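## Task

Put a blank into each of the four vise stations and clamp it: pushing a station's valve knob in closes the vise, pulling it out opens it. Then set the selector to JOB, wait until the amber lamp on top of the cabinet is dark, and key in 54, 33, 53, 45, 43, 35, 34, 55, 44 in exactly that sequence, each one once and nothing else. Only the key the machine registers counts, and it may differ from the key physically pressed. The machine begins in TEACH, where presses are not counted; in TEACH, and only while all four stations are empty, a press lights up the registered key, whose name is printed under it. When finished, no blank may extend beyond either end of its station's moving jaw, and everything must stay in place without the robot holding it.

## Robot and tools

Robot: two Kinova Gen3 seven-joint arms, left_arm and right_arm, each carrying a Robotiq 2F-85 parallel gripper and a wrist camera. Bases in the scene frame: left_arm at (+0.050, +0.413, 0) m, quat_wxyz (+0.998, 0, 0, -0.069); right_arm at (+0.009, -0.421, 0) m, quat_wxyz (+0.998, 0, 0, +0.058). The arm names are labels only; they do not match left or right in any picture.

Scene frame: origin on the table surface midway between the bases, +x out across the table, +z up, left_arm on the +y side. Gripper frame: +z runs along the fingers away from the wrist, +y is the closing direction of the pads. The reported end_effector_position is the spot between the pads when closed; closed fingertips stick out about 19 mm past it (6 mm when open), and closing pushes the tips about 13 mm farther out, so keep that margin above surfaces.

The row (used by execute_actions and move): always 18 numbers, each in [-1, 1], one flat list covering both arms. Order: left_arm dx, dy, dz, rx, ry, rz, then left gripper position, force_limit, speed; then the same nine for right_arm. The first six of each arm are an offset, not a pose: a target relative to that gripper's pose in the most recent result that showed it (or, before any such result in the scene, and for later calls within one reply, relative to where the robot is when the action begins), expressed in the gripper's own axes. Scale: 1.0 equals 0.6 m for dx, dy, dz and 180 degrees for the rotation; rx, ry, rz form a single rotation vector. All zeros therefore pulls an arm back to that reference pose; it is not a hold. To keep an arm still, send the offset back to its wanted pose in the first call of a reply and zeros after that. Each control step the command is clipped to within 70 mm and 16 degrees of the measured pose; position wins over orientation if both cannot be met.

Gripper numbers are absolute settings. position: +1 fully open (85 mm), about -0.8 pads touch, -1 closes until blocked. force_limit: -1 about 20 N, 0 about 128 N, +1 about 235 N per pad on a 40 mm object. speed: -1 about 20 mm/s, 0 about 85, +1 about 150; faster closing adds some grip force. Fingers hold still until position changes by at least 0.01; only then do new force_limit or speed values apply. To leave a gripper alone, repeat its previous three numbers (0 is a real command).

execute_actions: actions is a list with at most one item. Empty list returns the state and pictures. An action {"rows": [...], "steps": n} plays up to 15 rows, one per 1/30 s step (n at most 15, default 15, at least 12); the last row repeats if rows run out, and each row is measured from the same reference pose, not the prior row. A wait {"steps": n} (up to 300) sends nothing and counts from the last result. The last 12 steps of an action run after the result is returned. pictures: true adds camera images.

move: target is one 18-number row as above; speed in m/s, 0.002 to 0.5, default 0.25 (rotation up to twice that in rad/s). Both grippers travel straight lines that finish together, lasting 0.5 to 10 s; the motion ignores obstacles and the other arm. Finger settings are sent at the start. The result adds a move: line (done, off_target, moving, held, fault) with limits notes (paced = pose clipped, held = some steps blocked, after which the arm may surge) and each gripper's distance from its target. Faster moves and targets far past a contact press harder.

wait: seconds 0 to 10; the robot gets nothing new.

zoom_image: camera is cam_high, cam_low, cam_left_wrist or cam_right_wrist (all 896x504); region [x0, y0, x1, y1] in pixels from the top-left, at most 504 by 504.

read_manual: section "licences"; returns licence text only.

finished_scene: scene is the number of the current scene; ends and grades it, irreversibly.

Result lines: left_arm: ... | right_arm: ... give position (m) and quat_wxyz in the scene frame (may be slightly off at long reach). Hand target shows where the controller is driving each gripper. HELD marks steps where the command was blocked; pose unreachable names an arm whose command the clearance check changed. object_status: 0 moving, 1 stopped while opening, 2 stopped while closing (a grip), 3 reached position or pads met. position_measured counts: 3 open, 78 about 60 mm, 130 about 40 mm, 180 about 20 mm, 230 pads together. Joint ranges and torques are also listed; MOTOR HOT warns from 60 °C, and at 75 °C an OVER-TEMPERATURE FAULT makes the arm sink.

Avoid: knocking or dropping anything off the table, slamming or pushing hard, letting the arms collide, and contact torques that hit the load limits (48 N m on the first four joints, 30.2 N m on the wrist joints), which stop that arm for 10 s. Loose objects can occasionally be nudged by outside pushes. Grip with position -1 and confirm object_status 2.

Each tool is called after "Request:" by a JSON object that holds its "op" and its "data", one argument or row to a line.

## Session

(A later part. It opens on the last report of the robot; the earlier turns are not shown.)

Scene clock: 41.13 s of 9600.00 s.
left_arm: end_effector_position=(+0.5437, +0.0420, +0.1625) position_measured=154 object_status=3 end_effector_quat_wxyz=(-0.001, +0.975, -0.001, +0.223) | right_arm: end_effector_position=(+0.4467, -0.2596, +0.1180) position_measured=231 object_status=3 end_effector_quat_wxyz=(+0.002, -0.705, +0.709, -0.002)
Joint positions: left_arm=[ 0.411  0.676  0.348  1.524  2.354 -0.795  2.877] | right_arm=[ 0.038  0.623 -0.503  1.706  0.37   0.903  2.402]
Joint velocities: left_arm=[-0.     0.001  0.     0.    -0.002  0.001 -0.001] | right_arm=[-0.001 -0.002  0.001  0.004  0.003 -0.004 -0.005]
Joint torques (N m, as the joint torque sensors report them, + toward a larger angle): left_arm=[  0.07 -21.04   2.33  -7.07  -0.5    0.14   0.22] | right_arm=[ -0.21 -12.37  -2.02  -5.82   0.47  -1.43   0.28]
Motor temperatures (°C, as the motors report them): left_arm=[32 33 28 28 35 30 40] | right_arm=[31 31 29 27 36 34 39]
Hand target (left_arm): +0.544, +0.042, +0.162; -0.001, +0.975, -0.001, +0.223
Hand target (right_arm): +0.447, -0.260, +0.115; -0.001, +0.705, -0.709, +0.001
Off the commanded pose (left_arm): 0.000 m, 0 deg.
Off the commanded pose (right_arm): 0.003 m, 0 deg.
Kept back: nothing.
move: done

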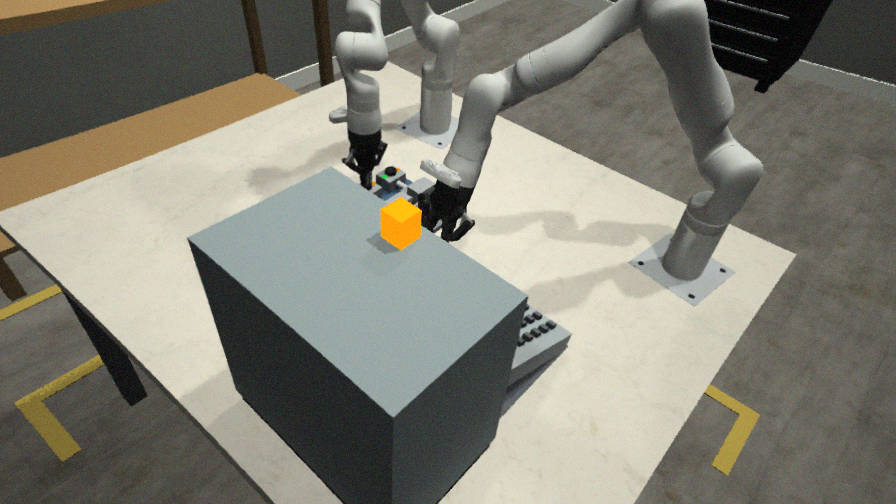

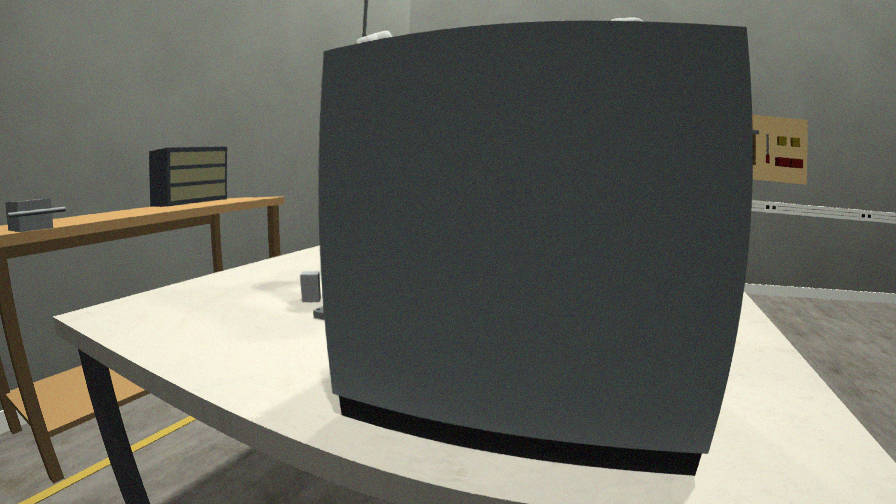

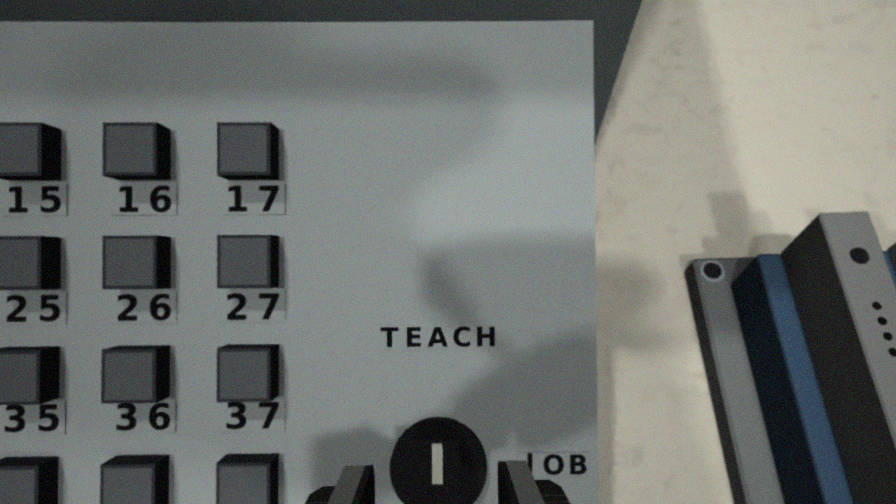

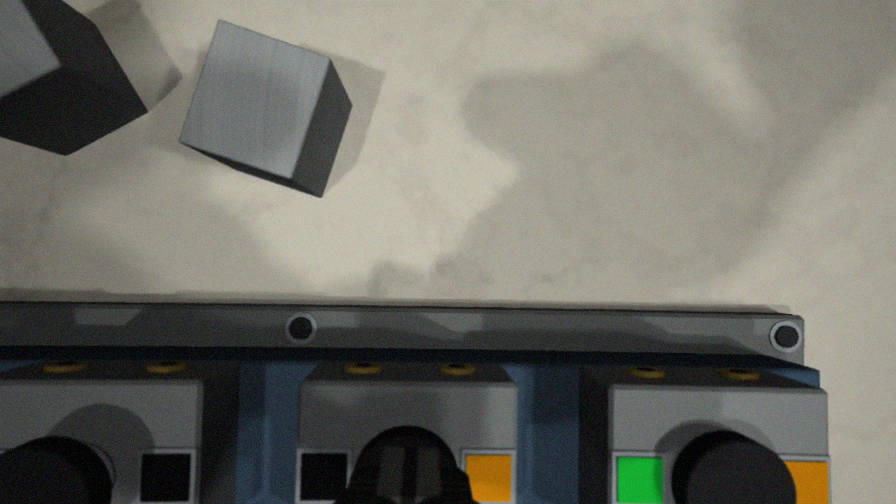

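Request:
{"op": "move", "data": {
  "target": [0,0,0,0,0,0,-0.2,-1,0.5,0.181,-0.084,-0.04,0,0,0.098,0.2,-0.5,0.3],
  "speed": 0.25
}}

Scene clock: 42.77 s of 9600.00 s.
left_arm: end_effector_position=(+0.5437, +0.0420, +0.1625) position_measured=154 object_status=3 end_effector_quat_wxyz=(-0.001, +0.975, -0.001, +0.223) | right_arm: end_effector_position=(+0.4969, -0.3679, +0.1426) position_measured=104 object_status=3 end_effector_quat_wxyz=(+0.003, -0.588, +0.809, -0.002)
Joint positions: left_arm=[ 0.411  0.676  0.348  1.524  2.354 -0.795  2.877] | right_arm=[ 0.228  0.617 -0.428  1.592  0.293  0.99   2.42 ]
Joint velocities: left_arm=[0.001 0.    0.001 0.    0.001 0.001 0.001] | right_arm=[ 0.003  0.002  0.002 -0.003 -0.002  0.003  0.002]
Joint torques (N m, as the joint torque sensors report them, + toward a larger angle): left_arm=[  0.04 -21.09   2.29  -6.96  -0.45   0.14   0.18] | right_arm=[ -0.25 -18.16  -2.53  -6.96  -0.06  -0.21   0.05]
Motor temperatures (°C, as the motors report them): left_arm=[32 33 28 28 35 30 40] | right_arm=[31 31 29 27 36 34 39]
Hand target (left_arm): +0.544, +0.042, +0.162; -0.001, +0.975, -0.001, +0.223
Hand target (right_arm): +0.497, -0.368, +0.143; +0.003, -0.588, +0.809, -0.002
Off the commanded pose (left_arm): 0.000 m, 0 deg.
Off the commanded pose (right_arm): 0.001 m, 0 deg.
Kept back: nothing.
move: done

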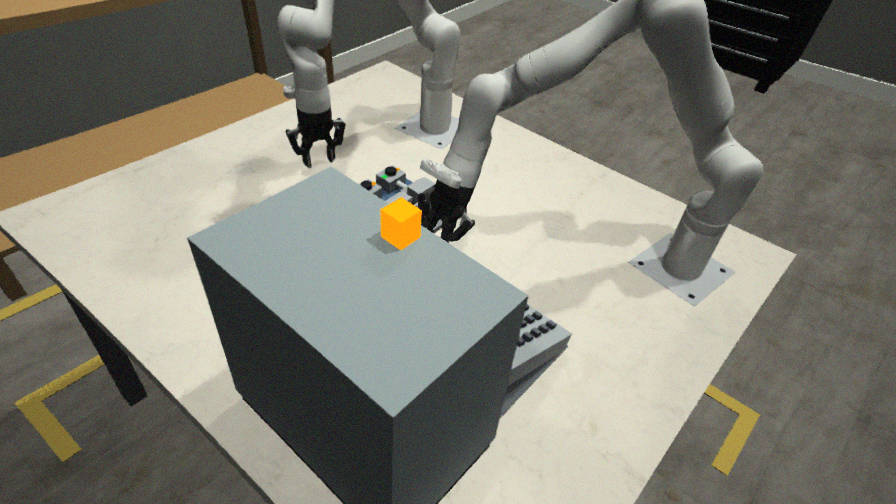

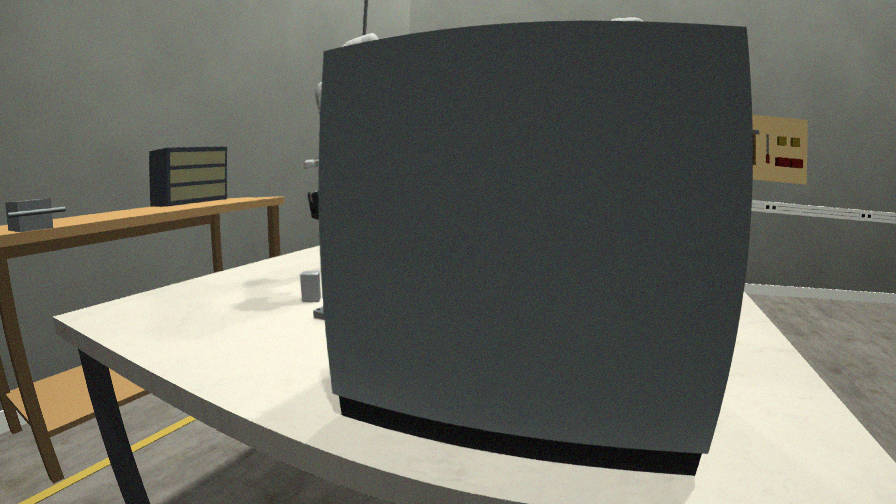

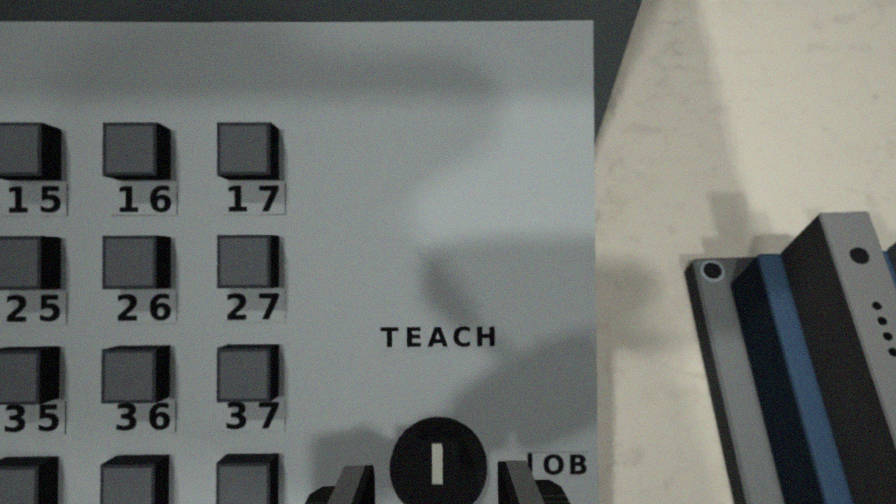

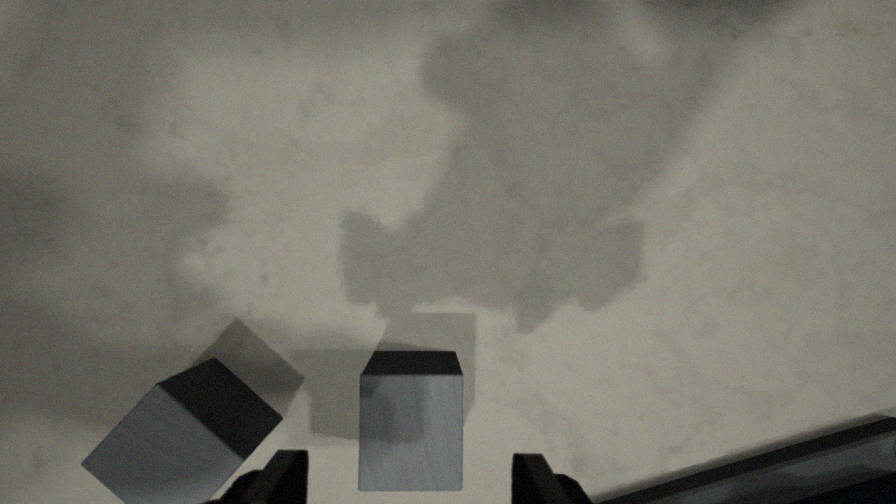

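Request:
{"op": "move", "data": {
  "target": [0,0,0,0,0,0,-0.2,-1,0.5,-0.0017,-0.0024,0.164,-0.0022,0.0007,0,0.2,-0.5,0.3],
  "speed": 0.15
}}

Request:
{"op": "execute_actions", "data": {
  "actions": [
    {"rows":[[0,0,0,0,0,0,-0.2,-1,0.5,0,0,0,0,0,0,-1,-0.5,-0.2]],"steps":13}
  ]
}}

Request:
{"op": "move", "data": {
  "target": [0,0,0,0,0,0,-0.2,-1,0.5,0,0,-0.205,0,0,0,-1,-0.5,-0.2],
  "speed": 0.25
}}

Request:
{"op": "move", "data": {
  "target": [0,0,0,0,0,0,-0.2,-1,0.5,-0.3515,0.0537,0,0,0,-0.098,-1,-0.5,-0.2],
  "speed": 0.3
}}

Scene clock: 45.47 s of 9600.00 s.
left_arm: end_effector_position=(+0.5437, +0.0420, +0.1625) position_measured=154 object_status=3 end_effector_quat_wxyz=(-0.001, +0.975, -0.001, +0.223) | right_arm: end_effector_position=(+0.4994, -0.3679, +0.0445) position_measured=104 object_status=3 end_effector_quat_wxyz=(-0.000, -0.588, +0.809, -0.000)
Joint positions: left_arm=[ 0.411  0.676  0.348  1.524  2.354 -0.795  2.877] | right_arm=[ 0.191  0.777 -0.372  1.665  0.375  0.77   2.355]
Joint velocities: left_arm=[ 0.001 -0.     0.     0.    -0.001  0.001  0.001] | right_arm=[ 0.     0.006  0.002  0.     0.001 -0.002 -0.001]
Joint torques (N m, as the joint torque sensors report them, + toward a larger angle): left_arm=[  0.19 -21.1    2.27  -6.95  -0.47   0.15   0.12] | right_arm=[ -0.37 -19.42  -2.56  -5.49   0.16  -0.36   0.02]
Motor temperatures (°C, as the motors report them): left_arm=[32 33 28 28 35 30 40] | right_arm=[31 31 29 27 36 34 39]
Hand target (left_arm): +0.544, +0.042, +0.162; -0.001, +0.975, -0.001, +0.223
Hand target (right_arm): +0.499, -0.368, +0.044; -0.000, -0.588, +0.809, +0.000
Off the commanded pose (left_arm): 0.000 m, 0 deg.
Off the commanded pose (right_arm): 0.001 m, 0 deg.
Kept back: nothing.
move: done

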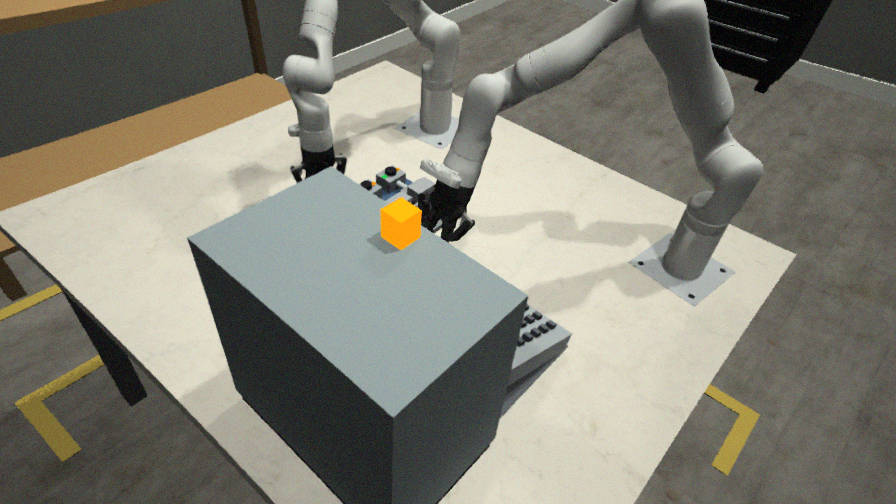

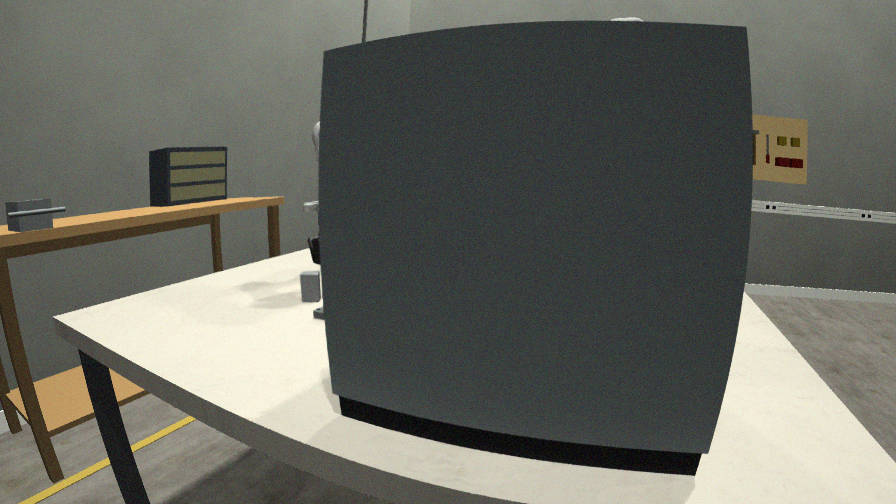

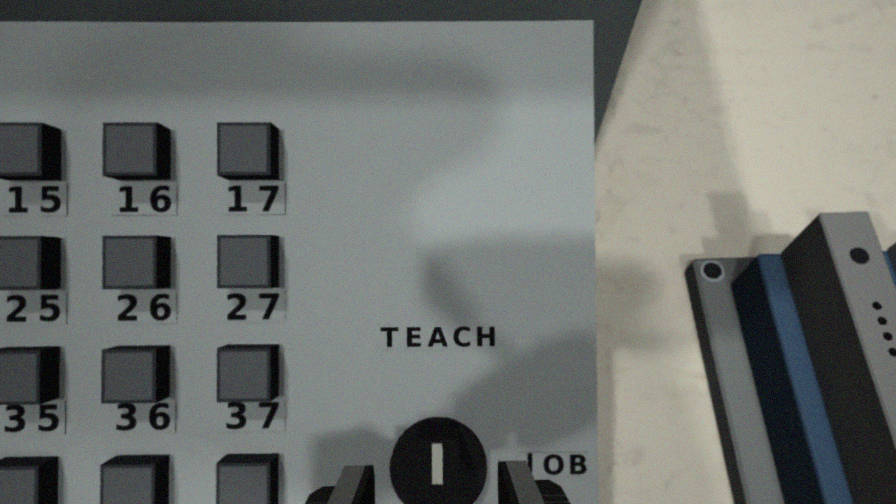

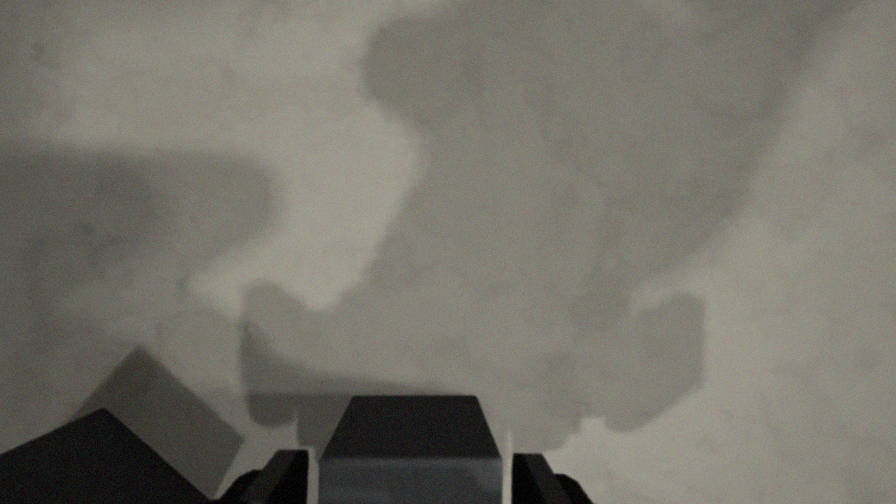

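Scene clock: 45.50 s of 9600.00 s.
left_arm: end_effector_position=(+0.5437, +0.0420, +0.1625) position_measured=154 object_status=3 end_effector_quat_wxyz=(-0.001, +0.975, -0.001, +0.223) | right_arm: end_effector_position=(+0.4994, -0.3679, +0.0444) position_measured=104 object_status=0 end_effector_quat_wxyz=(-0.000, -0.588, +0.809, -0.000)
Joint positions: left_arm=[ 0.411  0.676  0.348  1.524  2.354 -0.795  2.877] | right_arm=[ 0.191  0.778 -0.372  1.665  0.375  0.77   2.355]
Joint velocities: left_arm=[-0.     0.    -0.    -0.    -0.     0.     0.001] | right_arm=[ 0.002  0.    -0.     0.001 -0.     0.     0.001]
Joint torques (N m, as the joint torque sensors report them, + toward a larger angle): left_arm=[  0.1  -21.08   2.42  -7.    -0.51   0.18   0.22] | right_arm=[  0.02 -19.55  -2.7   -5.57  -0.1   -0.17   0.03]
Motor temperatures (°C, as the motors report them): left_arm=[32 33 28 28 35 30 40] | right_arm=[31 31 29 27 36 34 39]
Steps of this call (step 1: the first step of this action). Readings (end_effector_position | what the end effector reports):
1: the state above

Scene clock: 46.97 s of 9600.00 s.
left_arm: end_effector_position=(+0.5437, +0.0420, +0.1625) position_measured=154 object_status=3 end_effector_quat_wxyz=(-0.001, +0.975, -0.001, +0.223) | right_arm: end_effector_position=(+0.4993, -0.3673, +0.1675) position_measured=142 object_status=2 end_effector_quat_wxyz=(-0.000, -0.588, +0.809, +0.000)
Joint positions: left_arm=[ 0.411  0.676  0.348  1.524  2.354 -0.795  2.877] | right_arm=[ 0.23   0.594 -0.436  1.541  0.273  1.068  2.439]
Joint velocities: left_arm=[ 0.    -0.    -0.     0.    -0.    -0.001 -0.   ] | right_arm=[ 0.001 -0.003 -0.001 -0.001  0.001  0.003  0.001]
Joint torques (N m, as the joint torque sensors report them, + toward a larger angle): left_arm=[  0.12 -21.19   2.39  -7.07  -0.51   0.12   0.2 ] | right_arm=[ -0.57 -19.22  -2.67  -7.99   0.11   0.03   0.  ]
Motor temperatures (°C, as the motors report them): left_arm=[32 33 28 28 35 30 40] | right_arm=[31 31 29 27 36 34 39]
Hand target (left_arm): +0.544, +0.042, +0.162; -0.001, +0.975, -0.001, +0.223
Hand target (right_arm): +0.499, -0.367, +0.168; +0.000, -0.588, +0.809, +0.000
Off your previous action's commanded pose (left_arm): 0.000 m, 0 deg at its last step (step 12 of this call).
Off your previous action's commanded pose (right_arm): 0.000 m, 0 deg at its last step (step 12 of this call).
Off the commanded pose (left_arm): 0.000 m, 0 deg.
Off the commanded pose (right_arm): 0.001 m, 0 deg.
Kept back: nothing.
move: done

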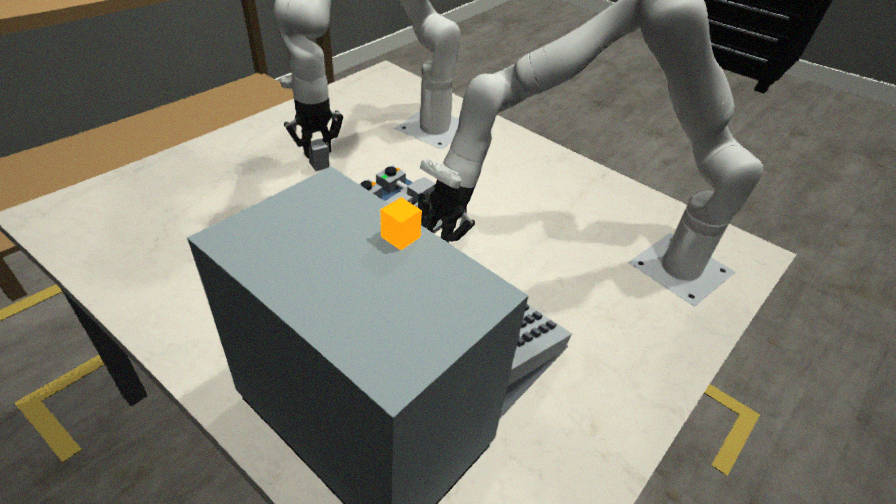

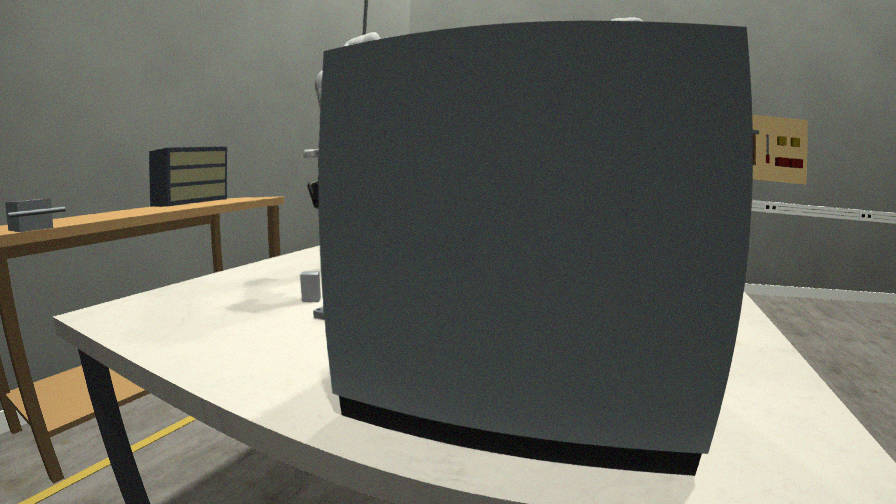

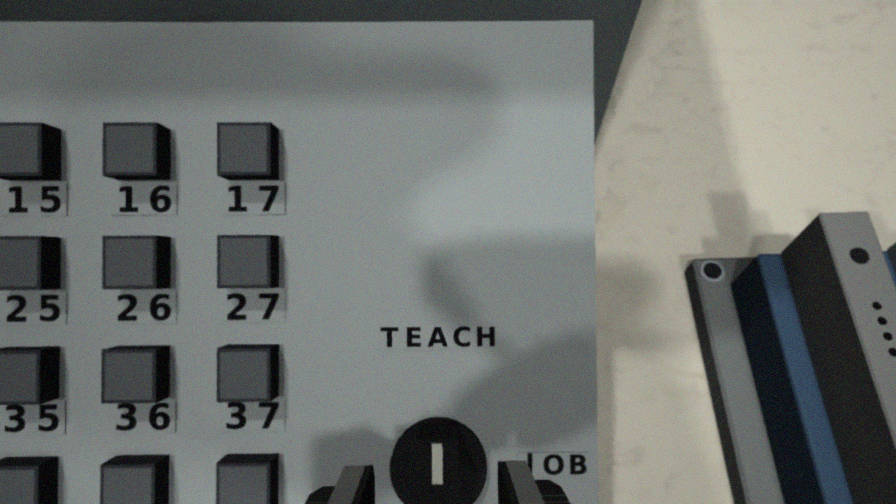

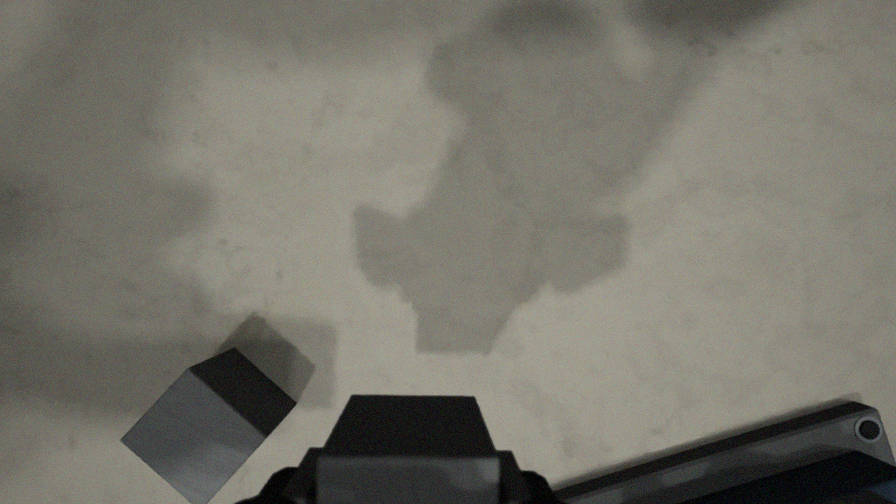

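Scene clock: 48.30 s of 9600.00 s.
left_arm: end_effector_position=(+0.5437, +0.0420, +0.1625) position_measured=154 object_status=3 end_effector_quat_wxyz=(-0.001, +0.975, -0.001, +0.223) | right_arm: end_effector_position=(+0.5324, -0.1568, +0.1673) position_measured=142 object_status=2 end_effector_quat_wxyz=(-0.000, -0.705, +0.709, +0.001)
Joint positions: left_arm=[ 0.411  0.676  0.348  1.524  2.354 -0.795  2.877] | right_arm=[-0.158  0.807 -0.493  1.147  0.365  1.271  2.394]
Joint velocities: left_arm=[ 0.    -0.     0.     0.     0.     0.001 -0.001] | right_arm=[-0.007  0.008 -0.    -0.007  0.     0.005  0.   ]
Joint torques (N m, as the joint torque sensors report them, + toward a larger angle): left_arm=[  0.11 -21.06   2.26  -7.    -0.5    0.1    0.25] | right_arm=[ -0.29 -23.56  -3.49  -8.24   0.06  -0.27   0.06]
Motor temperatures (°C, as the motors report them): left_arm=[32 33 28 28 35 30 40] | right_arm=[31 31 29 27 36 34 39]
Hand target (left_arm): +0.544, +0.042, +0.162; -0.001, +0.975, -0.001, +0.223
Hand target (right_arm): +0.532, -0.157, +0.167; +0.000, +0.705, -0.709, -0.001
Off the commanded pose (left_arm): 0.000 m, 0 deg.
Off the commanded pose (right_arm): 0.001 m, 0 deg.
Kept back: nothing.
move: done

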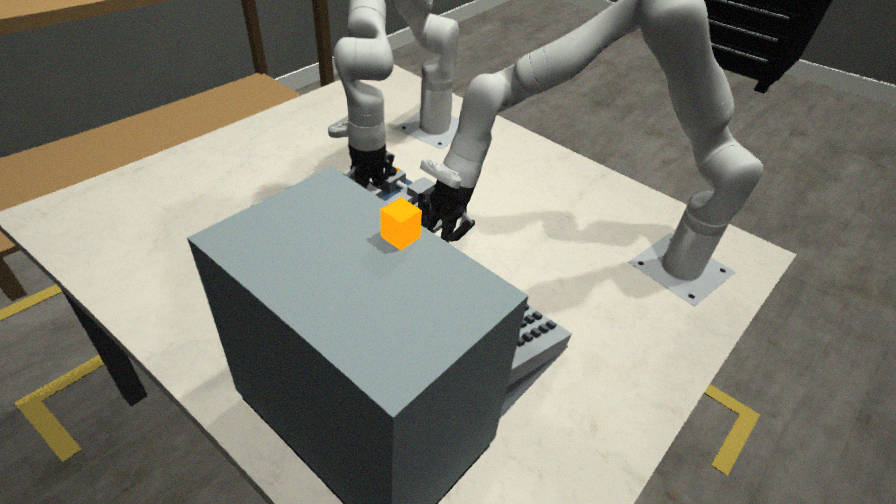

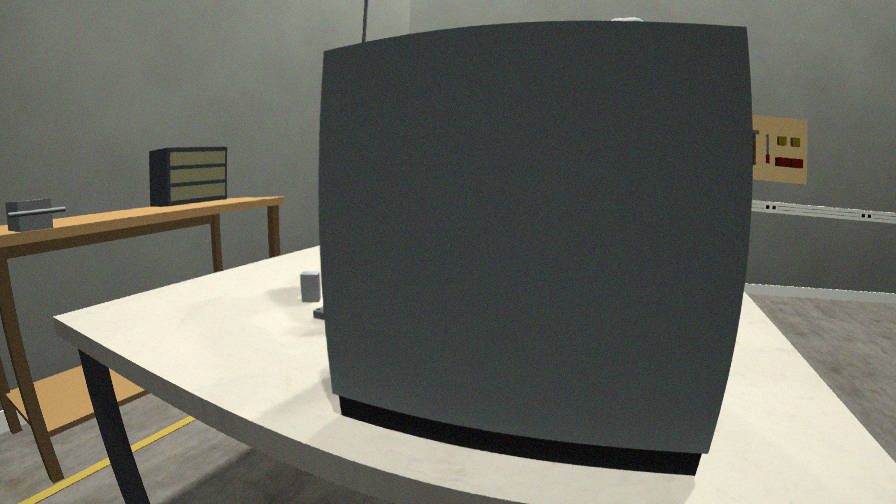

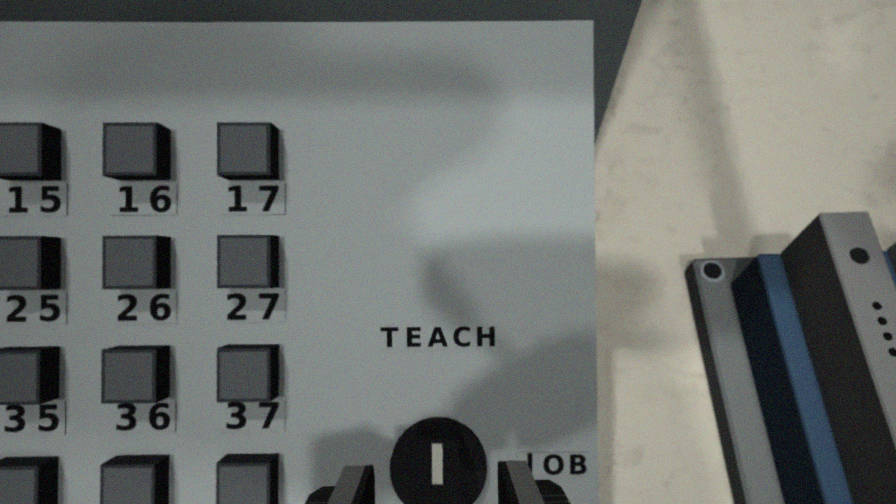

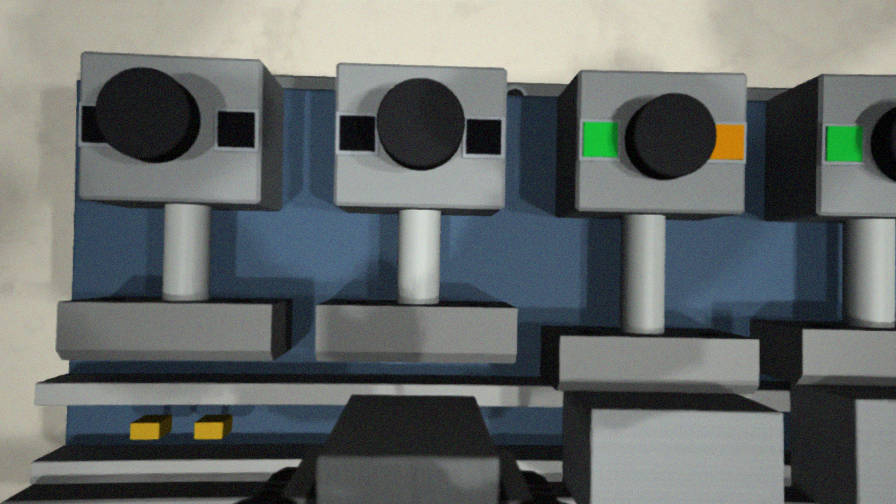

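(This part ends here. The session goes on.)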